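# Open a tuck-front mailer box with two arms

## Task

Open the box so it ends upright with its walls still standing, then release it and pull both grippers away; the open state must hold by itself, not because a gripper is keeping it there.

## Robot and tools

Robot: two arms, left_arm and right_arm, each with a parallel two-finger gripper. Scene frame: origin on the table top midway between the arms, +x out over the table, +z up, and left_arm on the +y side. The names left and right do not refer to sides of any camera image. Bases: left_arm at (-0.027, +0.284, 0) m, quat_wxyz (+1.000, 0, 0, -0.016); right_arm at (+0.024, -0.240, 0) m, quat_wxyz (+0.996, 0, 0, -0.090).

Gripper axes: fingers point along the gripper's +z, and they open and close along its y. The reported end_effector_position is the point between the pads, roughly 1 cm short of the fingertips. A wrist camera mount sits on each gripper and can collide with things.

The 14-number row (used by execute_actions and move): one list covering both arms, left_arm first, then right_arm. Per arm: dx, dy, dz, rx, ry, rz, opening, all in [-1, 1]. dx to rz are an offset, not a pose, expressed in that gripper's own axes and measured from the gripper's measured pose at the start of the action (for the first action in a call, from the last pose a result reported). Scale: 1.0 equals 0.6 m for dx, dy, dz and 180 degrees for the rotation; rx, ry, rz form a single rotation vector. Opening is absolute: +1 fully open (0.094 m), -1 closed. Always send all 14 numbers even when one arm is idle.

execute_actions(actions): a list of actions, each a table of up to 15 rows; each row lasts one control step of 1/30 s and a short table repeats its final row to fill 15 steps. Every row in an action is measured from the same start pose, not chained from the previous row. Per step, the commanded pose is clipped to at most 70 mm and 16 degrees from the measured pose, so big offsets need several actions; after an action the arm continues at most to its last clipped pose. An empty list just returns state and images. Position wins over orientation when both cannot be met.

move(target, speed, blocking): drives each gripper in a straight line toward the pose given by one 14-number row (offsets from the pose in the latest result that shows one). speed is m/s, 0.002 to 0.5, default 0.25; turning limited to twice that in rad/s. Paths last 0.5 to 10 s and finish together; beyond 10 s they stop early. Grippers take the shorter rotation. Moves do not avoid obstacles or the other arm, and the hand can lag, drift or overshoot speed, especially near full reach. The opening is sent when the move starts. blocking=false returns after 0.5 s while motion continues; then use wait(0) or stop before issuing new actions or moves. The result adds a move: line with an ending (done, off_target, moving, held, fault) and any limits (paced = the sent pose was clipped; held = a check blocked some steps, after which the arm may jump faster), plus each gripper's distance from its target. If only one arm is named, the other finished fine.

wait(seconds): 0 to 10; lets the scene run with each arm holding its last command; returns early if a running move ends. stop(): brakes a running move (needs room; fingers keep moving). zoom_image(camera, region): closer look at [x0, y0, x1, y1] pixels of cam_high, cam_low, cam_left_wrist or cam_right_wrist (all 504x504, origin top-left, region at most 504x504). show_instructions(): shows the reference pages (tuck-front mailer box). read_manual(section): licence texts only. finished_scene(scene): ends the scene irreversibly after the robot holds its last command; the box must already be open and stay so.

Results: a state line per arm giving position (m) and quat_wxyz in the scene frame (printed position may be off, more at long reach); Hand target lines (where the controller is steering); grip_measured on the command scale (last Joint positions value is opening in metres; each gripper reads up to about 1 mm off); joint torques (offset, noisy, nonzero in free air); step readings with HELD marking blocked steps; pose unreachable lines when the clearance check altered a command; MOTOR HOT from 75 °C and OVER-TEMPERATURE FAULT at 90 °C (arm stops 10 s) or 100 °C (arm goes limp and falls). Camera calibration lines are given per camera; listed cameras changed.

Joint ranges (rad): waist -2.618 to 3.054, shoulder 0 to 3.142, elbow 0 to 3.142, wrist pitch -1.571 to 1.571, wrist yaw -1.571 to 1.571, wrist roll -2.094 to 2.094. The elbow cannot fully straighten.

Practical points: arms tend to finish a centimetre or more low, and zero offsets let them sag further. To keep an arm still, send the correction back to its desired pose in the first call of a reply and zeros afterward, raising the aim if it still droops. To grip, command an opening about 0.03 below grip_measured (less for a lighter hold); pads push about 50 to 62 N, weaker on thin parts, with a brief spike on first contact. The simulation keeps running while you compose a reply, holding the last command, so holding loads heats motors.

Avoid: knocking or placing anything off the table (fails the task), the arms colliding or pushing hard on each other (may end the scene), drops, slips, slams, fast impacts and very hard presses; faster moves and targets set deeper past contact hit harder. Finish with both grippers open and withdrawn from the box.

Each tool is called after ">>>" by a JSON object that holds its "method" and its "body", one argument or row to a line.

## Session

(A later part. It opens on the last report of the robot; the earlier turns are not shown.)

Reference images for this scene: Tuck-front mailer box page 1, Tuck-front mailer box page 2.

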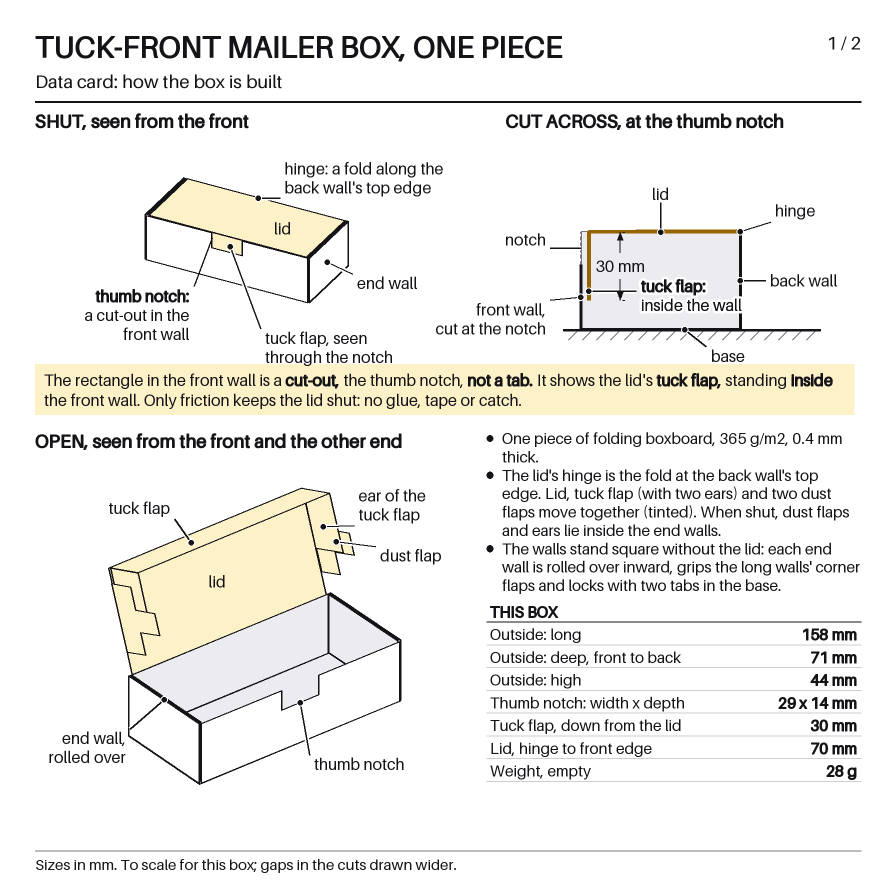

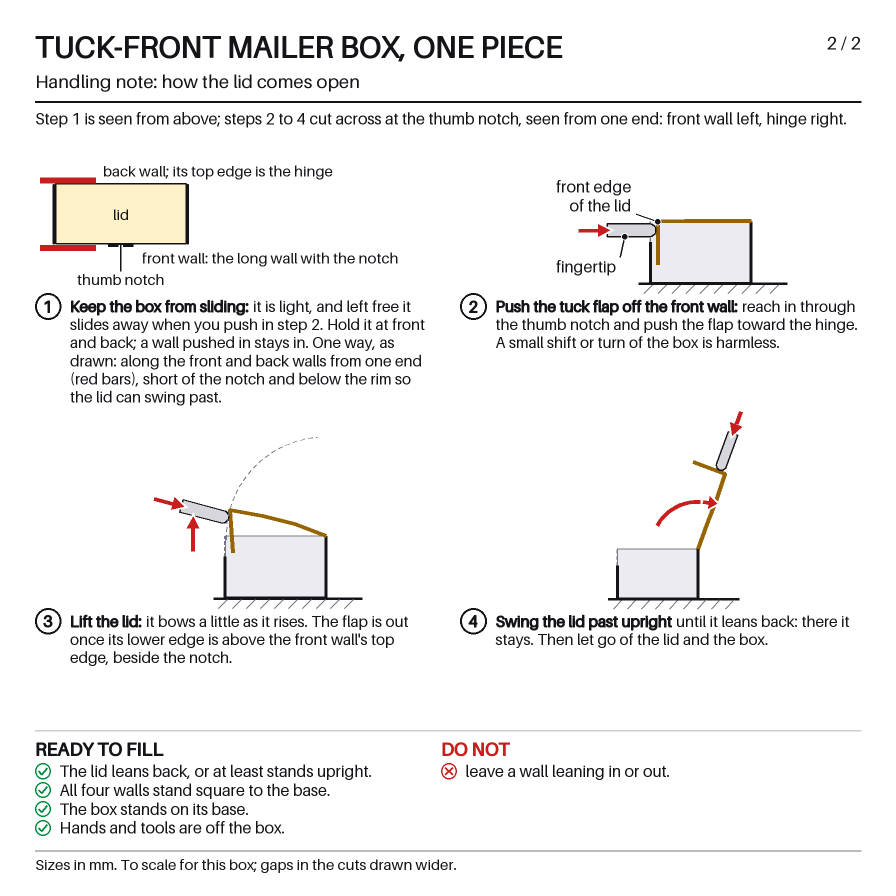

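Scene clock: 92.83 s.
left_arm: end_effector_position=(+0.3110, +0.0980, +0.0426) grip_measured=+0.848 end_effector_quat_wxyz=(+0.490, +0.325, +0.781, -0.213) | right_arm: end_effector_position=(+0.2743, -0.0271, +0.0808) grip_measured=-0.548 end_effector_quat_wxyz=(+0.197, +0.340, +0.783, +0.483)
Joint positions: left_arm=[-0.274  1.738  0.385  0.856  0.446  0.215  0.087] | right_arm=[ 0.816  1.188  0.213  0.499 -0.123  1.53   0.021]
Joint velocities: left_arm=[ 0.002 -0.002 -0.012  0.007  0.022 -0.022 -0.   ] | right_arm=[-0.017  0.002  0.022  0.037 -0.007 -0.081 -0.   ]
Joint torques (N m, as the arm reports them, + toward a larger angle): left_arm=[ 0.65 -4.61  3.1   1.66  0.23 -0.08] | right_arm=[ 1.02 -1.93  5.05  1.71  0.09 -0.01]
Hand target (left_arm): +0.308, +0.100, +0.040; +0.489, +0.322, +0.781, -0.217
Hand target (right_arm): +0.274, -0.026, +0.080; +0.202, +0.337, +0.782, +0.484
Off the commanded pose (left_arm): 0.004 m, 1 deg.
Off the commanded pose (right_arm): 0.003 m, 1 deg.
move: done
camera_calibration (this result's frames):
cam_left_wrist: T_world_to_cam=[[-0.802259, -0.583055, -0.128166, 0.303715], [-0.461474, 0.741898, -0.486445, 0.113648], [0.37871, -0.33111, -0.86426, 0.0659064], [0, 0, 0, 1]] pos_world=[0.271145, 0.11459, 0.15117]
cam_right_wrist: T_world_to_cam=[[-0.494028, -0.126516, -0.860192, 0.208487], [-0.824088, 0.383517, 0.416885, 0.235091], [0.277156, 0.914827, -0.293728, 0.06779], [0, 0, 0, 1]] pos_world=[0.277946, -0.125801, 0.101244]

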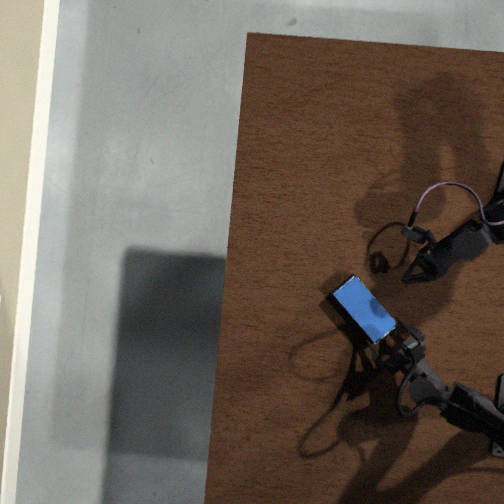

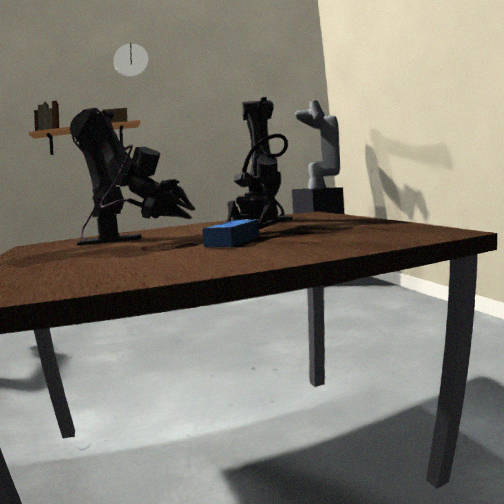

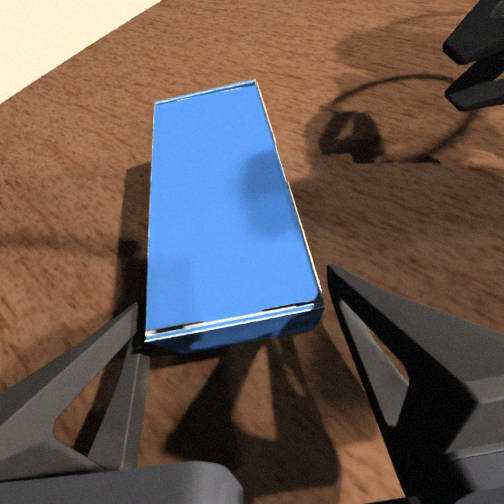

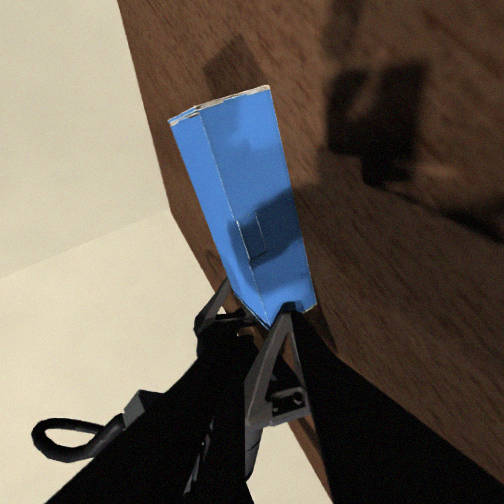

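>>> {"method": "move", "body": {
  "target": [0,0.007,0.035,0,0,0,0.8,0.005,-0.045,0.085,-0.01,0,-0.012,-0.55],
  "speed": 0.12
}}

>>> {"method": "execute_actions", "body": {
  "actions": [
    [[0,0,0,0,0,0,0.7,0,0,0,0,0,0,-0.55],[0,0,0,0,0,0,0.68,0,0,0,0,0,0,-0.55],[0,0,0,0,0,0,0.65,0,0,0,0,0,0,-0.55],[0,0,0,0,0,0,0.62,0,0,0,0,0,0,-0.55],[0,0,0,0,0,0,0.6,0,0,0,0,0,0,-0.55],[0,0,0,0,0,0,0.58,0,0,0,0,0,0,-0.55],[0,0,0,0,0,0,0.56,0,0,0,0,0,0,-0.55],[0,0,0,0,0,0,0.54,0,0,0,0,0,0,-0.55],[0,0,0,0,0,0,0.525,0,0,0,0,0,0,-0.55],[0,0,0,0,0,0,0.51,0,0,0,0,0,0,-0.55]]
  ]
}}

Scene clock: 103.87 s.
left_arm: end_effector_position=(+0.3182, +0.0941, +0.0251) grip_measured=+0.802 end_effector_quat_wxyz=(+0.476, +0.322, +0.791, -0.211) | right_arm: end_effector_position=(+0.2912, -0.0048, +0.0289) grip_measured=-0.549 end_effector_quat_wxyz=(+0.200, +0.331, +0.784, +0.485)
Joint positions: left_arm=[-0.285  1.828  0.424  0.875  0.431  0.208  0.085] | right_arm=[ 0.851  1.706  0.215  1.022 -0.099  1.529  0.021]
Joint velocities: left_arm=[-0.007  0.002 -0.022 -0.095  0.007 -0.022  0.   ] | right_arm=[-0.002  0.012 -0.017  0.022  0.051 -0.007 -0.   ]
Joint torques (N m, as the arm reports them, + toward a larger angle): left_arm=[-0.8  -5.1   5.48  1.66  0.08 -0.08] | right_arm=[ 0.92 -4.23  4.27  1.72  0.09 -0.12]
Hand target (left_arm): +0.326, +0.087, +0.033; +0.490, +0.325, +0.781, -0.213
Hand target (right_arm): +0.294, -0.001, +0.034; +0.211, +0.323, +0.781, +0.491
Off the commanded pose (left_arm): 0.014 m, 2 deg.
Off the commanded pose (right_arm): 0.007 m, 2 deg.
move: off_target (left_arm)
camera_calibration (this result's frames):
cam_left_wrist: T_world_to_cam=[[-0.802991, -0.585818, -0.10965, 0.304971], [-0.480917, 0.745558, -0.461371, 0.116552], [0.35203, -0.317744, -0.880405, 0.0543293], [0, 0, 0, 1]] pos_world=[0.281815, 0.109024, 0.135046]
cam_right_wrist: T_world_to_cam=[[-0.480604, -0.136218, -0.866293, 0.171224], [-0.83462, 0.37422, 0.404189, 0.265454], [0.269127, 0.917281, -0.293542, 0.0297979], [0, 0, 0, 1]] pos_world=[0.295825, -0.103347, 0.0497838]

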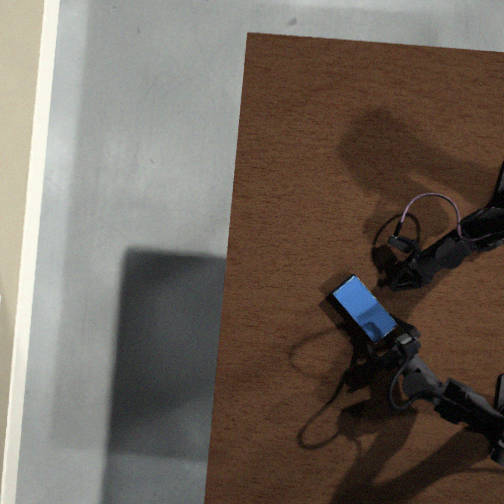

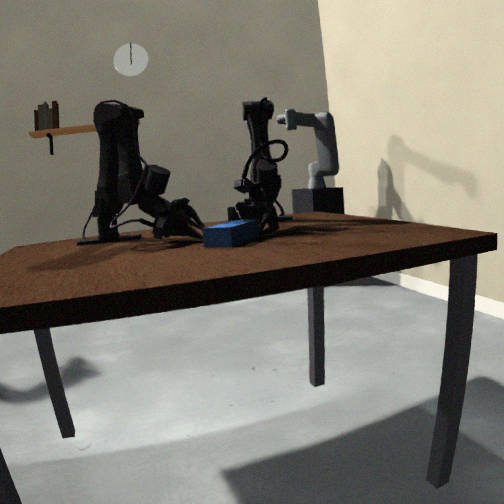

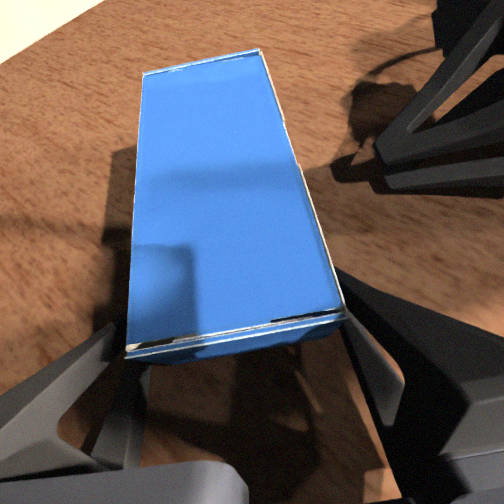

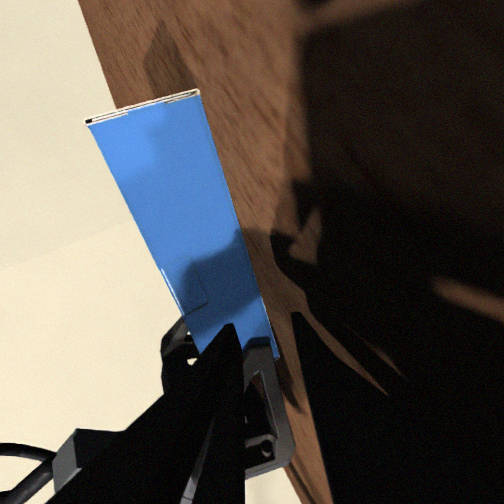

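Scene clock: 104.37 s.
left_arm: end_effector_position=(+0.3182, +0.0941, +0.0251) grip_measured=+0.517 end_effector_quat_wxyz=(+0.476, +0.322, +0.791, -0.211) | right_arm: end_effector_position=(+0.2912, -0.0048, +0.0289) grip_measured=-0.549 end_effector_quat_wxyz=(+0.199, +0.332, +0.784, +0.485)
Joint positions: left_arm=[-0.285  1.828  0.424  0.875  0.431  0.208  0.071] | right_arm=[ 0.851  1.706  0.215  1.022 -0.099  1.532  0.021]
Joint velocities: left_arm=[-0.002 -0.002 -0.017  0.037 -0.037  0.022 -0.   ] | right_arm=[-0.002  0.007 -0.007 -0.007  0.007  0.007 -0.001]
Joint torques (N m, as the arm reports them, + toward a larger angle): left_arm=[-0.02 -5.91  3.76  1.43  0.1  -0.02] | right_arm=[-0.03 -5.03  3.59  1.49 -0.03 -0.04]
Hand target (left_arm): +0.318, +0.094, +0.025; +0.476, +0.322, +0.791, -0.211
Hand target (right_arm): +0.291, -0.005, +0.029; +0.200, +0.331, +0.784, +0.485
Off the commanded pose (left_arm): 0.000 m, 0 deg.
Off the commanded pose (right_arm): 0.000 m, 0 deg.
Step readings (end_effector_position):
0: left_arm (+0.3182, +0.0941, +0.0251) | right_arm (+0.2912, -0.0048, +0.0289)
1: left_arm (+0.3182, +0.0941, +0.0251) | right_arm (+0.2912, -0.0048, +0.0289)
2: left_arm (+0.3182, +0.0941, +0.0251) | right_arm (+0.2912, -0.0048, +0.0289)
4: left_arm (+0.3182, +0.0941, +0.0251) | right_arm (+0.2912, -0.0048, +0.0289)
8: left_arm (+0.3182, +0.0941, +0.0251) | right_arm (+0.2912, -0.0048, +0.0289)
15: end_effector_position above
camera_calibration (this result's frames):
cam_left_wrist: T_world_to_cam=[[-0.802991, -0.585818, -0.10965, 0.304971], [-0.480917, 0.745558, -0.461371, 0.116552], [0.35203, -0.317744, -0.880405, 0.0543293], [0, 0, 0, 1]] pos_world=[0.281815, 0.109024, 0.135046]
cam_right_wrist: T_world_to_cam=[[-0.482221, -0.134173, -0.865714, 0.171688], [-0.83349, 0.374535, 0.406224, 0.265068], [0.269736, 0.917454, -0.292441, 0.0295895], [0, 0, 0, 1]] pos_world=[0.295741, -0.103388, 0.0496091]

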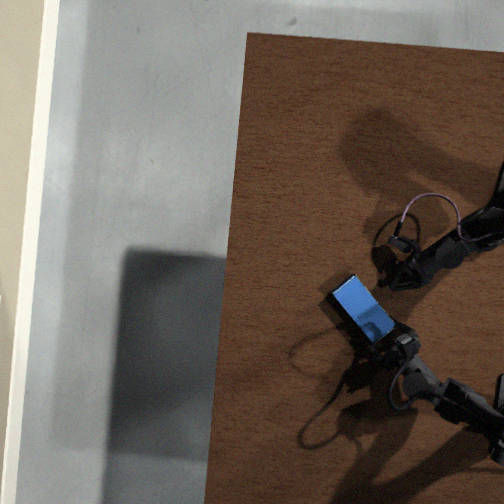

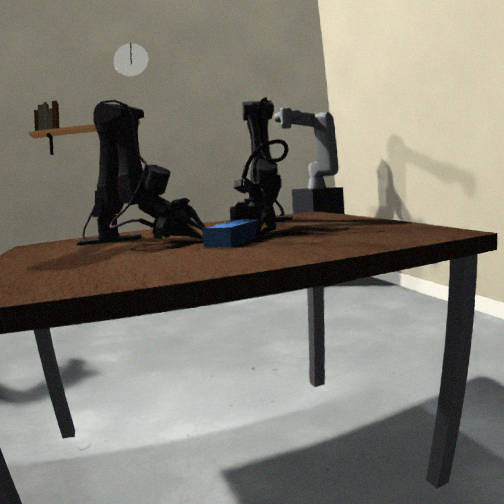

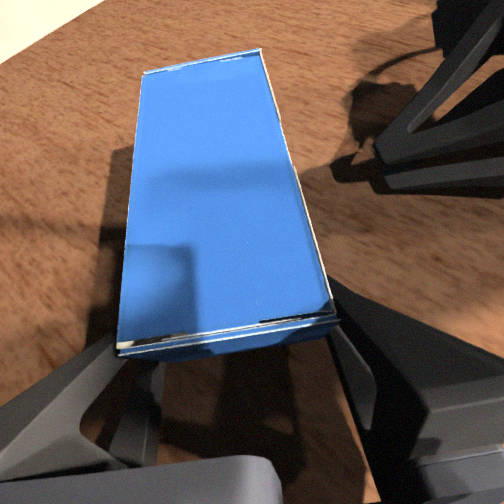

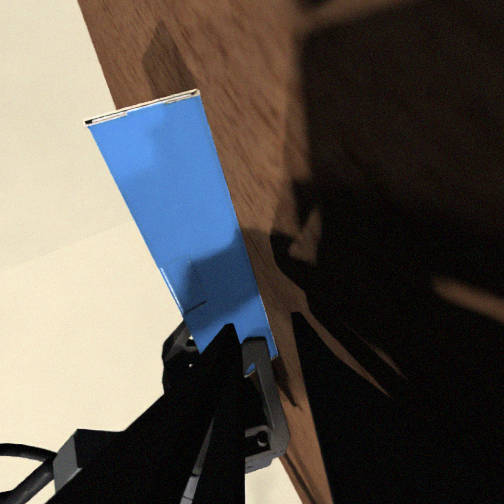

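>>> {"method": "move", "body": {
  "target": [0,0,0,0,0,0,0.505,-0.013,0.04,0.044,-0.01,0,-0.004,-0.55],
  "speed": 0.06
}}

Scene clock: 115.63 s.
left_arm: end_effector_position=(+0.3182, +0.0941, +0.0251) grip_measured=+0.513 end_effector_quat_wxyz=(+0.476, +0.322, +0.791, -0.211) | right_arm: end_effector_position=(+0.3155, +0.0120, +0.0372) grip_measured=-0.549 end_effector_quat_wxyz=(+0.205, +0.328, +0.777, +0.497)
Joint positions: left_arm=[-0.285  1.828  0.424  0.875  0.431  0.208  0.071] | right_arm=[ 0.842  1.763  0.32   1.004 -0.108  1.529  0.021]
Joint velocities: left_arm=[ 0.002  0.002  0.007 -0.022 -0.007 -0.022  0.001] | right_arm=[-0.012 -0.012  0.012 -0.066 -0.007  0.037 -0.001]
Joint torques (N m, as the arm reports them, + toward a larger angle): left_arm=[ 0.   -5.91  3.77  1.43  0.11 -0.01] | right_arm=[-1.08 -5.19  5.44  1.46 -0.09 -0.11]
Hand target (left_arm): +0.318, +0.094, +0.025; +0.476, +0.322, +0.791, -0.211
Hand target (right_arm): +0.321, +0.013, +0.038; +0.208, +0.324, +0.778, +0.496
Off the commanded pose (left_arm): 0.000 m, 0 deg.
Off the commanded pose (right_arm): 0.006 m, 1 deg.
move: done
camera_calibration (this result's frames):
cam_left_wrist: T_world_to_cam=[[-0.802991, -0.585818, -0.10965, 0.304971], [-0.480917, 0.745558, -0.461371, 0.116552], [0.35203, -0.317744, -0.880405, 0.0543293], [0, 0, 0, 1]] pos_world=[0.281815, 0.109024, 0.135046]
cam_right_wrist: T_world_to_cam=[[-0.461994, -0.117575, -0.879055, 0.18679], [-0.842946, 0.366319, 0.394021, 0.279155], [0.275688, 0.923031, -0.268346, 0.0072154], [0, 0, 0, 1]] pos_world=[0.31962, -0.0869583, 0.056142]

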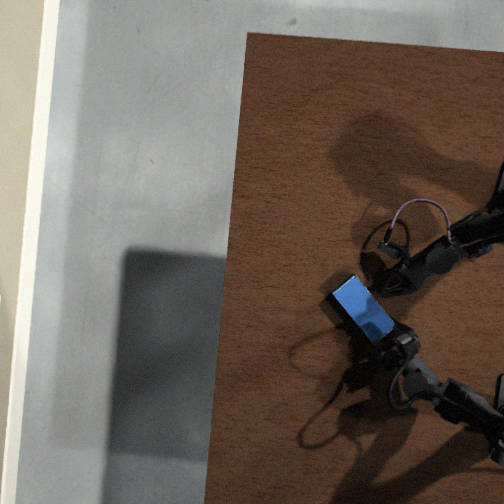

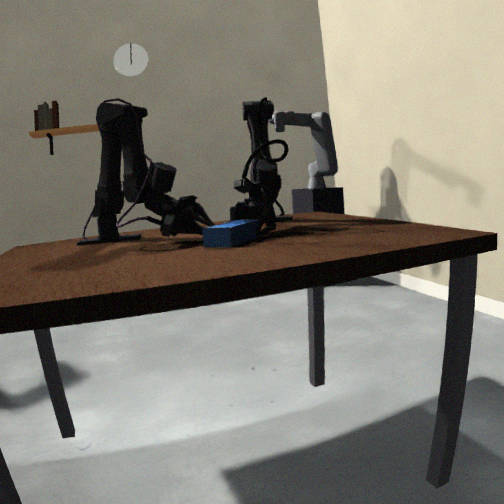

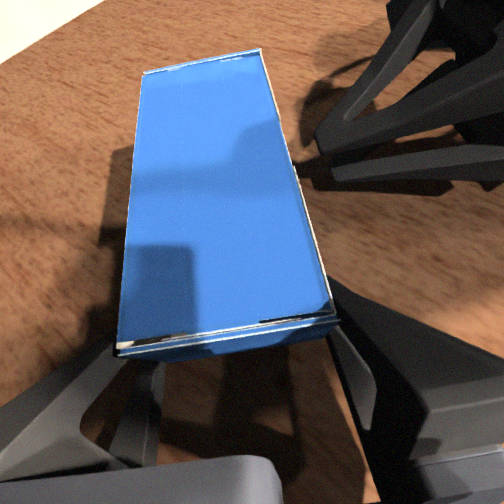

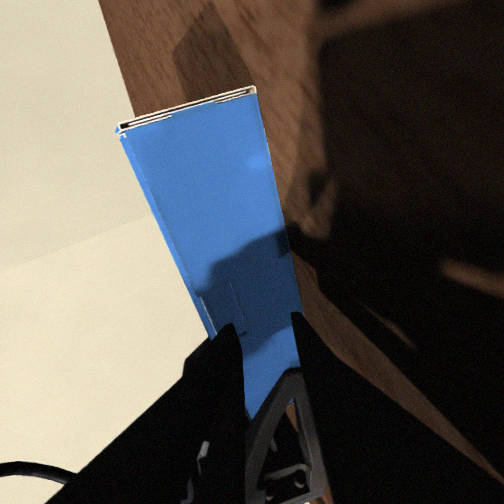

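>>> {"method": "move", "body": {
  "target": [0,0,0,0,0,0,0.505,-0.003,0.012,0.03,-0.006,0,-0.003,-0.55],
  "speed": 0.05
}}

>>> {"method": "zoom_image", "body": {
  "camera": "cam_right_wrist",
  "region": [160,230,340,410]
}}

>>> {"method": "zoom_image", "body": {
  "camera": "cam_left_wrist",
  "region": [220,70,380,230]
}}

Scene clock: 124.13 s.
left_arm: end_effector_position=(+0.3182, +0.0941, +0.0251) grip_measured=+0.513 end_effector_quat_wxyz=(+0.476, +0.322, +0.791, -0.211) | right_arm: end_effector_position=(+0.3231, +0.0181, +0.0275) grip_measured=-0.549 end_effector_quat_wxyz=(+0.201, +0.331, +0.781, +0.490)
Joint positions: left_arm=[-0.285  1.828  0.424  0.875  0.431  0.208  0.071] | right_arm=[ 0.842  1.827  0.363  1.007 -0.109  1.529  0.021]
Joint velocities: left_arm=[ 0.002 -0.012  0.012  0.066  0.007  0.022 -0.001] | right_arm=[ 0.002  0.017  0.007  0.007  0.037 -0.037 -0.   ]
Joint torques (N m, as the arm reports them, + toward a larger angle): left_arm=[-0.01 -5.89  3.77  1.42  0.11 -0.03] | right_arm=[ 0.12 -5.63  5.27  1.74 -0.04 -0.07]
Hand target (left_arm): +0.318, +0.094, +0.025; +0.476, +0.322, +0.791, -0.211
Hand target (right_arm): +0.330, +0.024, +0.036; +0.210, +0.323, +0.774, +0.503
Off the commanded pose (left_arm): 0.000 m, 0 deg.
Off the commanded pose (right_arm): 0.013 m, 2 deg.
move: off_target (right_arm)
camera_calibration (this result's frames):
cam_left_wrist: T_world_to_cam=[[-0.802991, -0.585818, -0.10965, 0.304971], [-0.480917, 0.745558, -0.461371, 0.116552], [0.35203, -0.317744, -0.880405, 0.0543293], [0, 0, 0, 1]] pos_world=[0.281815, 0.109024, 0.135046]
cam_right_wrist: T_world_to_cam=[[-0.475152, -0.126874, -0.870709, 0.186671], [-0.836959, 0.370538, 0.402742, 0.284987], [0.271533, 0.920111, -0.28225, -0.00131066], [0, 0, 0, 1]] pos_world=[0.327575, -0.0807087, 0.0473896]

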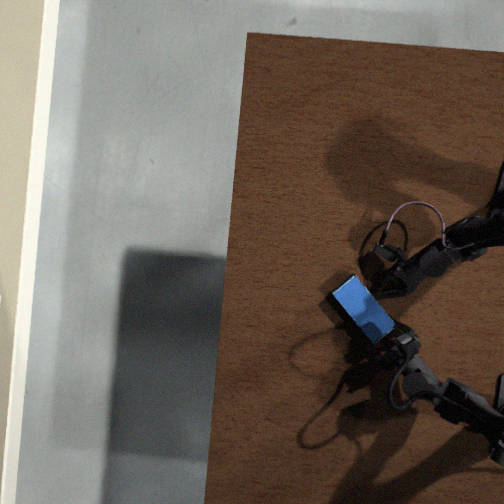

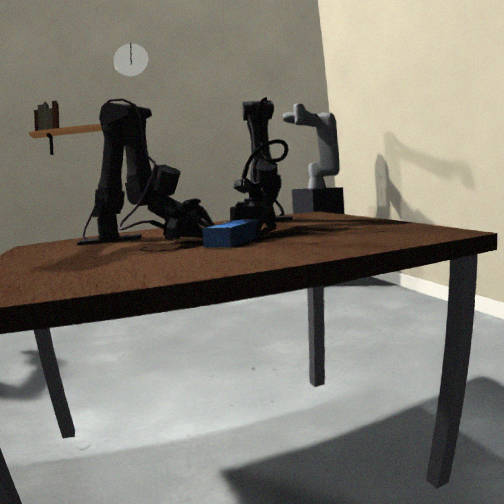

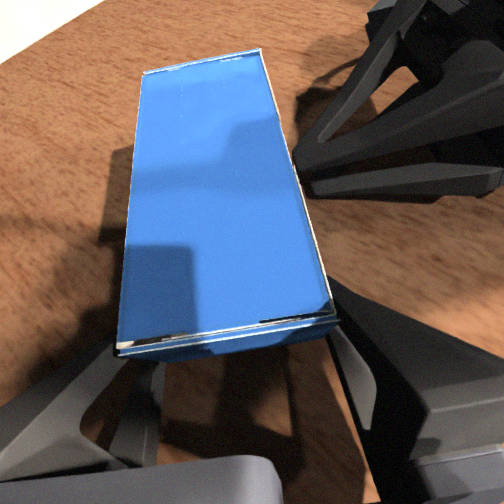

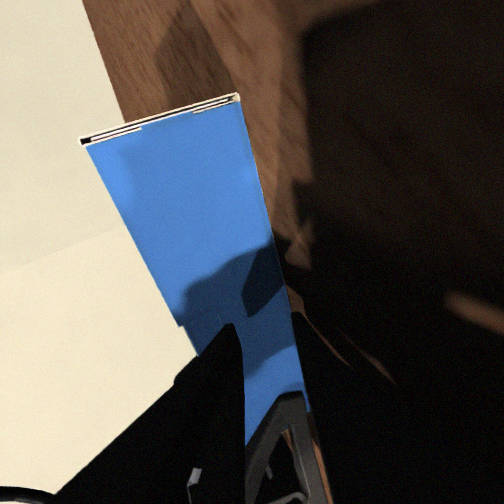

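Region (160, 230, 340, 410) of cam_right_wrist's 504x504 image, scaled by 2.800, with more detail than that image has.

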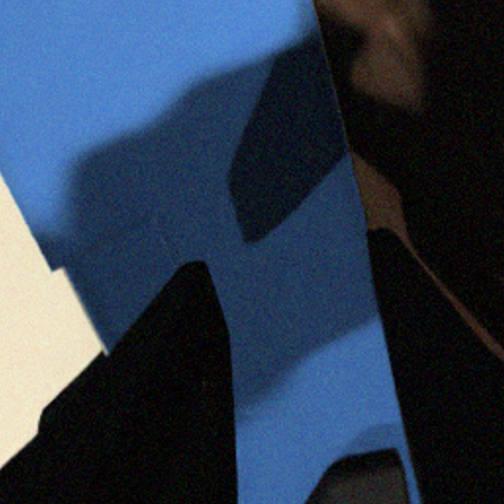

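Region (220, 70, 380, 230) of cam_left_wrist's 504x504 image, scaled by 3.150, with more detail than that image has.

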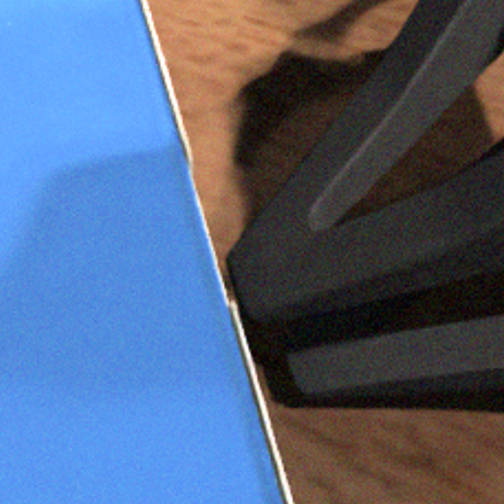

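Too low by ~6 mm; raise with wrist pitch.

>>> {"method": "execute_actions", "body": {
  "actions": [
    [[0,0,0,0,0,0,0.505,-0.004,0.03,0.006,-0.02,0,-0.005,-0.55]]
  ]
}}

>>> {"method": "wait", "body": {
  "seconds": 0.5
}}

>>> {"method": "zoom_image", "body": {
  "camera": "cam_right_wrist",
  "region": [160,230,340,410]
}}

>>> {"method": "zoom_image", "body": {
  "camera": "cam_left_wrist",
  "region": [220,70,380,230]
}}

Scene clock: 147.60 s.
left_arm: end_effector_position=(+0.3182, +0.0941, +0.0251) grip_measured=+0.513 end_effector_quat_wxyz=(+0.476, +0.322, +0.791, -0.211) | right_arm: end_effector_position=(+0.3253, +0.0197, +0.0332) grip_measured=-0.549 end_effector_quat_wxyz=(+0.206, +0.327, +0.775, +0.500)
Joint positions: left_arm=[-0.285  1.828  0.424  0.875  0.431  0.208  0.071] | right_arm=[ 0.842  1.827  0.363  1.032 -0.109  1.529  0.021]
Joint velocities: left_arm=[-0.002 -0.002  0.002  0.007  0.022  0.037 -0.001] | right_arm=[ 0.002 -0.022  0.012  0.007  0.007 -0.051  0.   ]
Joint torques (N m, as the arm reports them, + toward a larger angle): left_arm=[-0.01 -5.92  3.76  1.43  0.11 -0.01] | right_arm=[-0.85 -5.77  5.11  1.75 -0.09 -0.09]
Hand target (left_arm): +0.318, +0.094, +0.025; +0.476, +0.322, +0.791, -0.211
Hand target (right_arm): +0.333, +0.024, +0.042; +0.215, +0.319, +0.768, +0.512
Off the commanded pose (left_arm): 0.000 m, 0 deg.
Off the commanded pose (right_arm): 0.012 m, 2 deg.
Step readings (end_effector_position):
0: left_arm (+0.3182, +0.0941, +0.0251) | right_arm (+0.3232, +0.0181, +0.0276)
1: left_arm (+0.3182, +0.0941, +0.0251) | right_arm (+0.3234, +0.0182, +0.0281)
2: left_arm (+0.3182, +0.0941, +0.0251) | right_arm (+0.3237, +0.0185, +0.0288)
4: left_arm (+0.3182, +0.0941, +0.0251) | right_arm (+0.3243, +0.0190, +0.0306)
8: left_arm (+0.3182, +0.0941, +0.0251) | right_arm (+0.3250, +0.0195, +0.0323)
15: end_effector_position above
camera_calibration (this result's frames):
cam_left_wrist: T_world_to_cam=[[-0.802991, -0.585818, -0.10965, 0.304971], [-0.480917, 0.745558, -0.461371, 0.116552], [0.35203, -0.317744, -0.880405, 0.0543293], [0, 0, 0, 1]] pos_world=[0.281815, 0.109024, 0.135046]
cam_right_wrist: T_world_to_cam=[[-0.457469, -0.113124, -0.882001, 0.187229], [-0.844972, 0.364307, 0.391538, 0.286969], [0.277026, 0.924383, -0.262245, -0.0043573], [0, 0, 0, 1]] pos_world=[0.329339, -0.0793368, 0.0516338]

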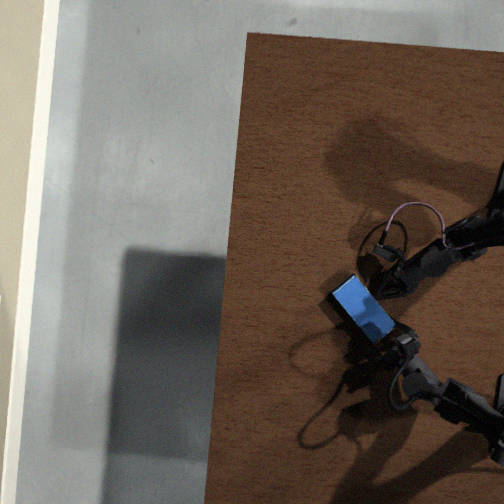

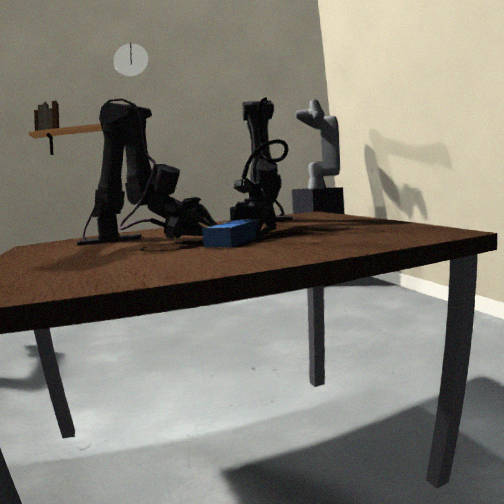

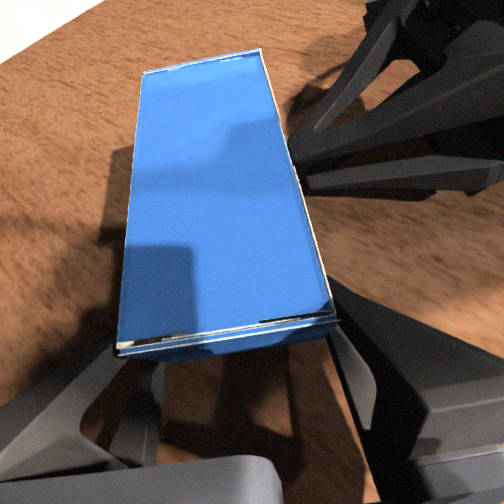

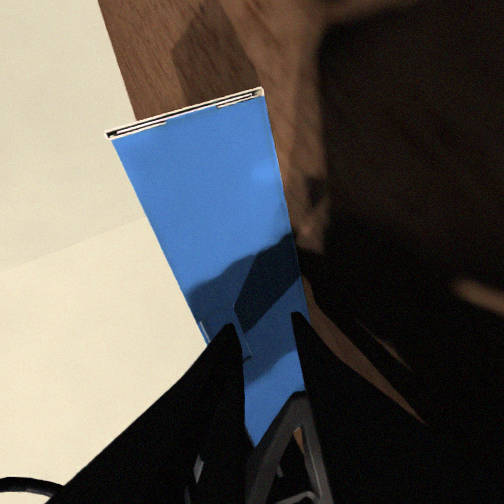

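Scene clock: 148.10 s.
left_arm: end_effector_position=(+0.3182, +0.0941, +0.0251) grip_measured=+0.513 end_effector_quat_wxyz=(+0.476, +0.322, +0.791, -0.211) | right_arm: end_effector_position=(+0.3253, +0.0198, +0.0334) grip_measured=-0.549 end_effector_quat_wxyz=(+0.206, +0.327, +0.775, +0.500)
Joint positions: left_arm=[-0.285  1.828  0.424  0.875  0.431  0.208  0.071] | right_arm=[ 0.842  1.827  0.363  1.033 -0.109  1.529  0.021]
Joint velocities: left_arm=[ 0.007 -0.002 -0.017  0.022  0.051 -0.022  0.001] | right_arm=[-0.007 -0.002  0.002  0.022 -0.007  0.007 -0.   ]
Joint torques (N m, as the arm reports them, + toward a larger angle): left_arm=[-0.07 -5.91  3.78  1.44  0.11 -0.01] | right_arm=[-0.78 -5.76  5.08  1.76 -0.12 -0.1 ]
Hand target (left_arm): +0.318, +0.094, +0.025; +0.476, +0.322, +0.791, -0.211
Hand target (right_arm): +0.333, +0.024, +0.042; +0.215, +0.319, +0.768, +0.512
Off the commanded pose (left_arm): 0.000 m, 0 deg.
Off the commanded pose (right_arm): 0.012 m, 2 deg.
wait: 0.50 s; at rest by 0.17 s
camera_calibration (this result's frames):
cam_left_wrist: T_world_to_cam=[[-0.802991, -0.585818, -0.10965, 0.304971], [-0.480917, 0.745558, -0.461371, 0.116552], [0.35203, -0.317744, -0.880405, 0.0543293], [0, 0, 0, 1]] pos_world=[0.281815, 0.109024, 0.135046]
cam_right_wrist: T_world_to_cam=[[-0.456938, -0.11271, -0.882329, 0.187244], [-0.845208, 0.364123, 0.3912, 0.287028], [0.277184, 0.924506, -0.261645, -0.00444826], [0, 0, 0, 1]] pos_world=[0.32939, -0.0792969, 0.0517613]

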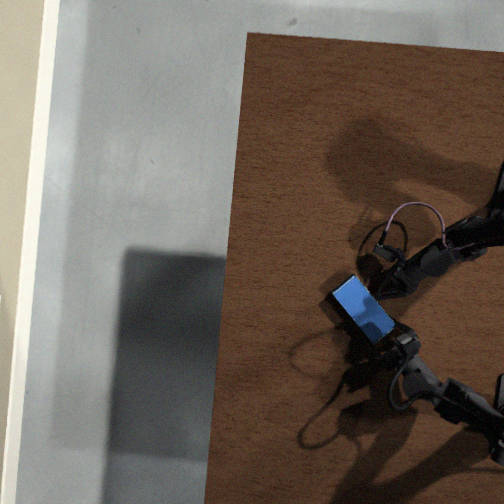

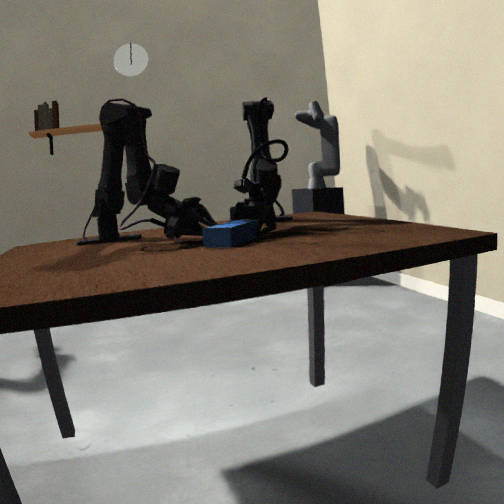

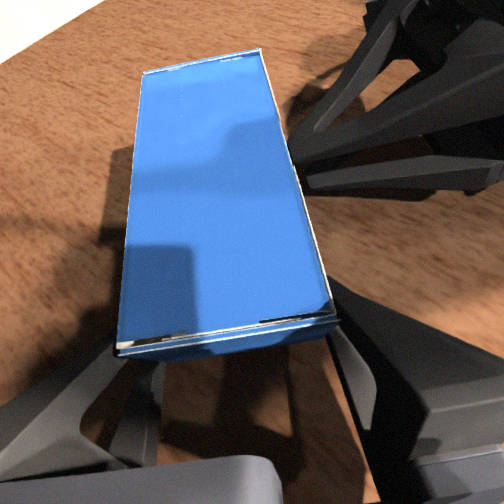

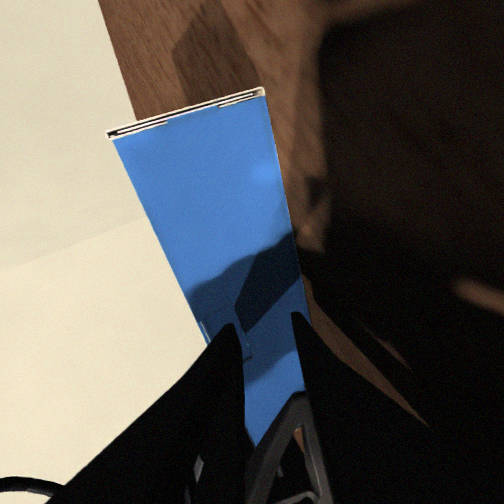

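Region (160, 230, 340, 410) of cam_right_wrist's 504x504 image, scaled by 2.800, with more detail than that image has.

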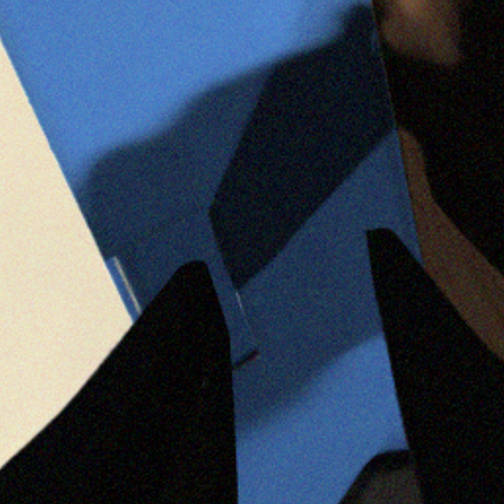

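Region (220, 70, 380, 230) of cam_left_wrist's 504x504 image, scaled by 3.150, with more detail than that image has.

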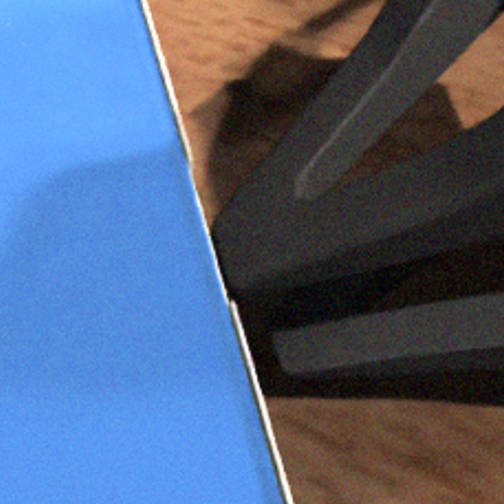

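Well aligned. Push the box onto the finger.

>>> {"method": "execute_actions", "body": {
  "actions": [
    [[0,-0.022,0,0.022,0,0.005,0.5,0,0.017,0.008,-0.01,0,0,-0.56]],
    [[0,-0.032,0,0.032,0,0.008,0.5,0,0.017,0.008,-0.01,0,0,-0.56]],
    [[0,-0.042,0,0.04,0,0.01,0.5,0,0.017,0.008,-0.01,0,0,-0.56]]
  ]
}}

>>> {"method": "zoom_image", "body": {
  "camera": "cam_right_wrist",
  "region": [160,230,340,410]
}}

Scene clock: 158.57 s.
left_arm: end_effector_position=(+0.3152, +0.0912, +0.0253) grip_measured=+0.509 end_effector_quat_wxyz=(+0.476, +0.340, +0.783, -0.214) | right_arm: end_effector_position=(+0.3242, +0.0195, +0.0311) grip_measured=-0.558 end_effector_quat_wxyz=(+0.198, +0.336, +0.774, +0.499)
Joint positions: left_arm=[-0.285  1.828  0.424  0.872  0.454  0.24   0.071] | right_arm=[ 0.842  1.827  0.363  1.023 -0.111  1.55   0.021]
Joint velocities: left_arm=[-0.002 -0.012 -0.007  0.066  0.051  0.022  0.   ] | right_arm=[-0.017 -0.007 -0.007 -0.081 -0.051 -0.066  0.   ]
Joint torques (N m, as the arm reports them, + toward a larger angle): left_arm=[-0.78 -6.45  3.77  1.06  1.04  0.25] | right_arm=[ 0.14 -5.63  5.18  1.75  0.   -0.03]
Hand target (left_arm): +0.297, +0.075, +0.026; +0.458, +0.374, +0.765, -0.256
Hand target (right_arm): +0.331, +0.025, +0.039; +0.206, +0.330, +0.766, +0.511
Off the commanded pose (left_arm): 0.025 m, 7 deg.
Off the commanded pose (right_arm): 0.012 m, 2 deg.
Step readings (end_effector_position; steps 1 to 15: 1st action; 16 to 30: 2nd action; 31 to 45: 3rd action):
0: left_arm (+0.3182, +0.0941, +0.0251) | right_arm (+0.3253, +0.0198, +0.0334)
1: left_arm (+0.3174, +0.0933, +0.0251) | right_arm (+0.3253, +0.0198, +0.0334)
2: left_arm (+0.3168, +0.0927, +0.0252) | right_arm (+0.3253, +0.0198, +0.0334)
4: left_arm (+0.3166, +0.0927, +0.0250) | right_arm (+0.3253, +0.0198, +0.0334)
8: left_arm (+0.3166, +0.0927, +0.0250) | right_arm (+0.3253, +0.0198, +0.0334)
15: left_arm (+0.3166, +0.0927, +0.0250) | right_arm (+0.3253, +0.0198, +0.0334)
16: left_arm (+0.3162, +0.0922, +0.0252) | right_arm (+0.3253, +0.0198, +0.0334)
17: left_arm (+0.3160, +0.0919, +0.0253) | right_arm (+0.3253, +0.0198, +0.0333)
19: left_arm (+0.3158, +0.0917, +0.0253) | right_arm (+0.3251, +0.0198, +0.0329)
23: left_arm (+0.3157, +0.0916, +0.0254) | right_arm (+0.3249, +0.0197, +0.0324)
30: left_arm (+0.3156, +0.0915, +0.0254) | right_arm (+0.3247, +0.0195, +0.0320)
31: left_arm (+0.3154, +0.0912, +0.0255) | right_arm (+0.3246, +0.0195, +0.0318)
32: left_arm (+0.3153, +0.0912, +0.0254) | right_arm (+0.3244, +0.0195, +0.0316)
34: left_arm (+0.3152, +0.0912, +0.0253) | right_arm (+0.3242, +0.0195, +0.0312)
38: left_arm (+0.3152, +0.0912, +0.0253) | right_arm (+0.3242, +0.0195, +0.0311)
45: end_effector_position above
camera_calibration (this result's frames):
cam_left_wrist: T_world_to_cam=[[-0.82093, -0.556934, -0.126089, 0.304346], [-0.448741, 0.765754, -0.460709, 0.10539], [0.353137, -0.321628, -0.878549, 0.0545802], [0, 0, 0, 1]] pos_world=[0.277865, 0.106352, 0.13488]
cam_right_wrist: T_world_to_cam=[[-0.476884, -0.102433, -0.872977, 0.190718], [-0.834057, 0.366143, 0.41266, 0.282704], [0.277365, 0.924904, -0.260042, -0.00455182], [0, 0, 0, 1]] pos_world=[0.328004, -0.0797643, 0.0486479]

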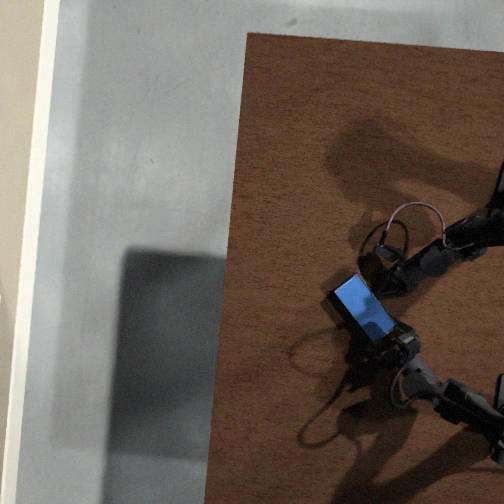

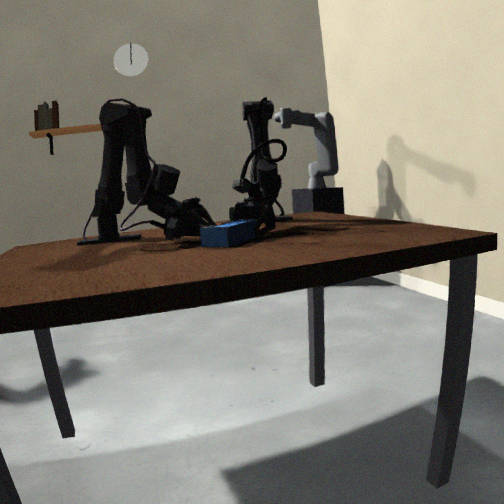

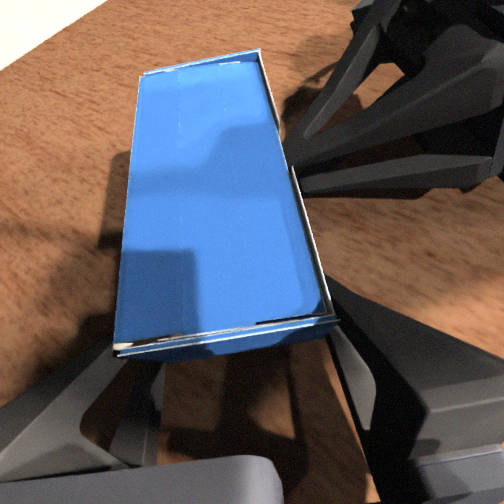

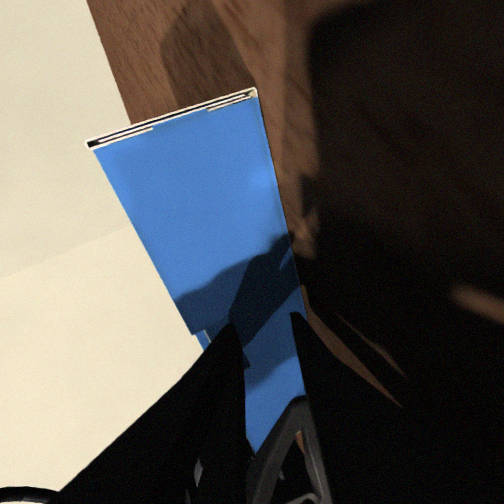

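Region (160, 230, 340, 410) of cam_right_wrist's 504x504 image, scaled by 2.800, with more detail than that image has.

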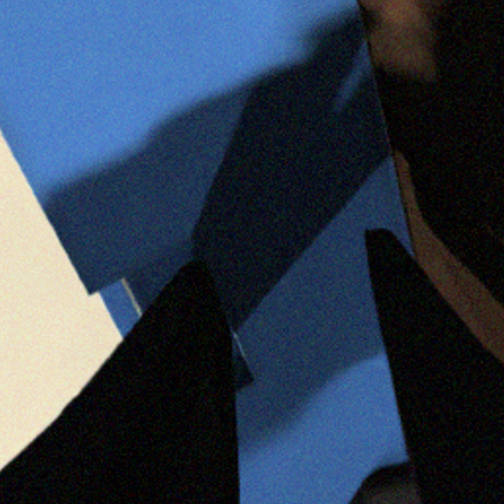

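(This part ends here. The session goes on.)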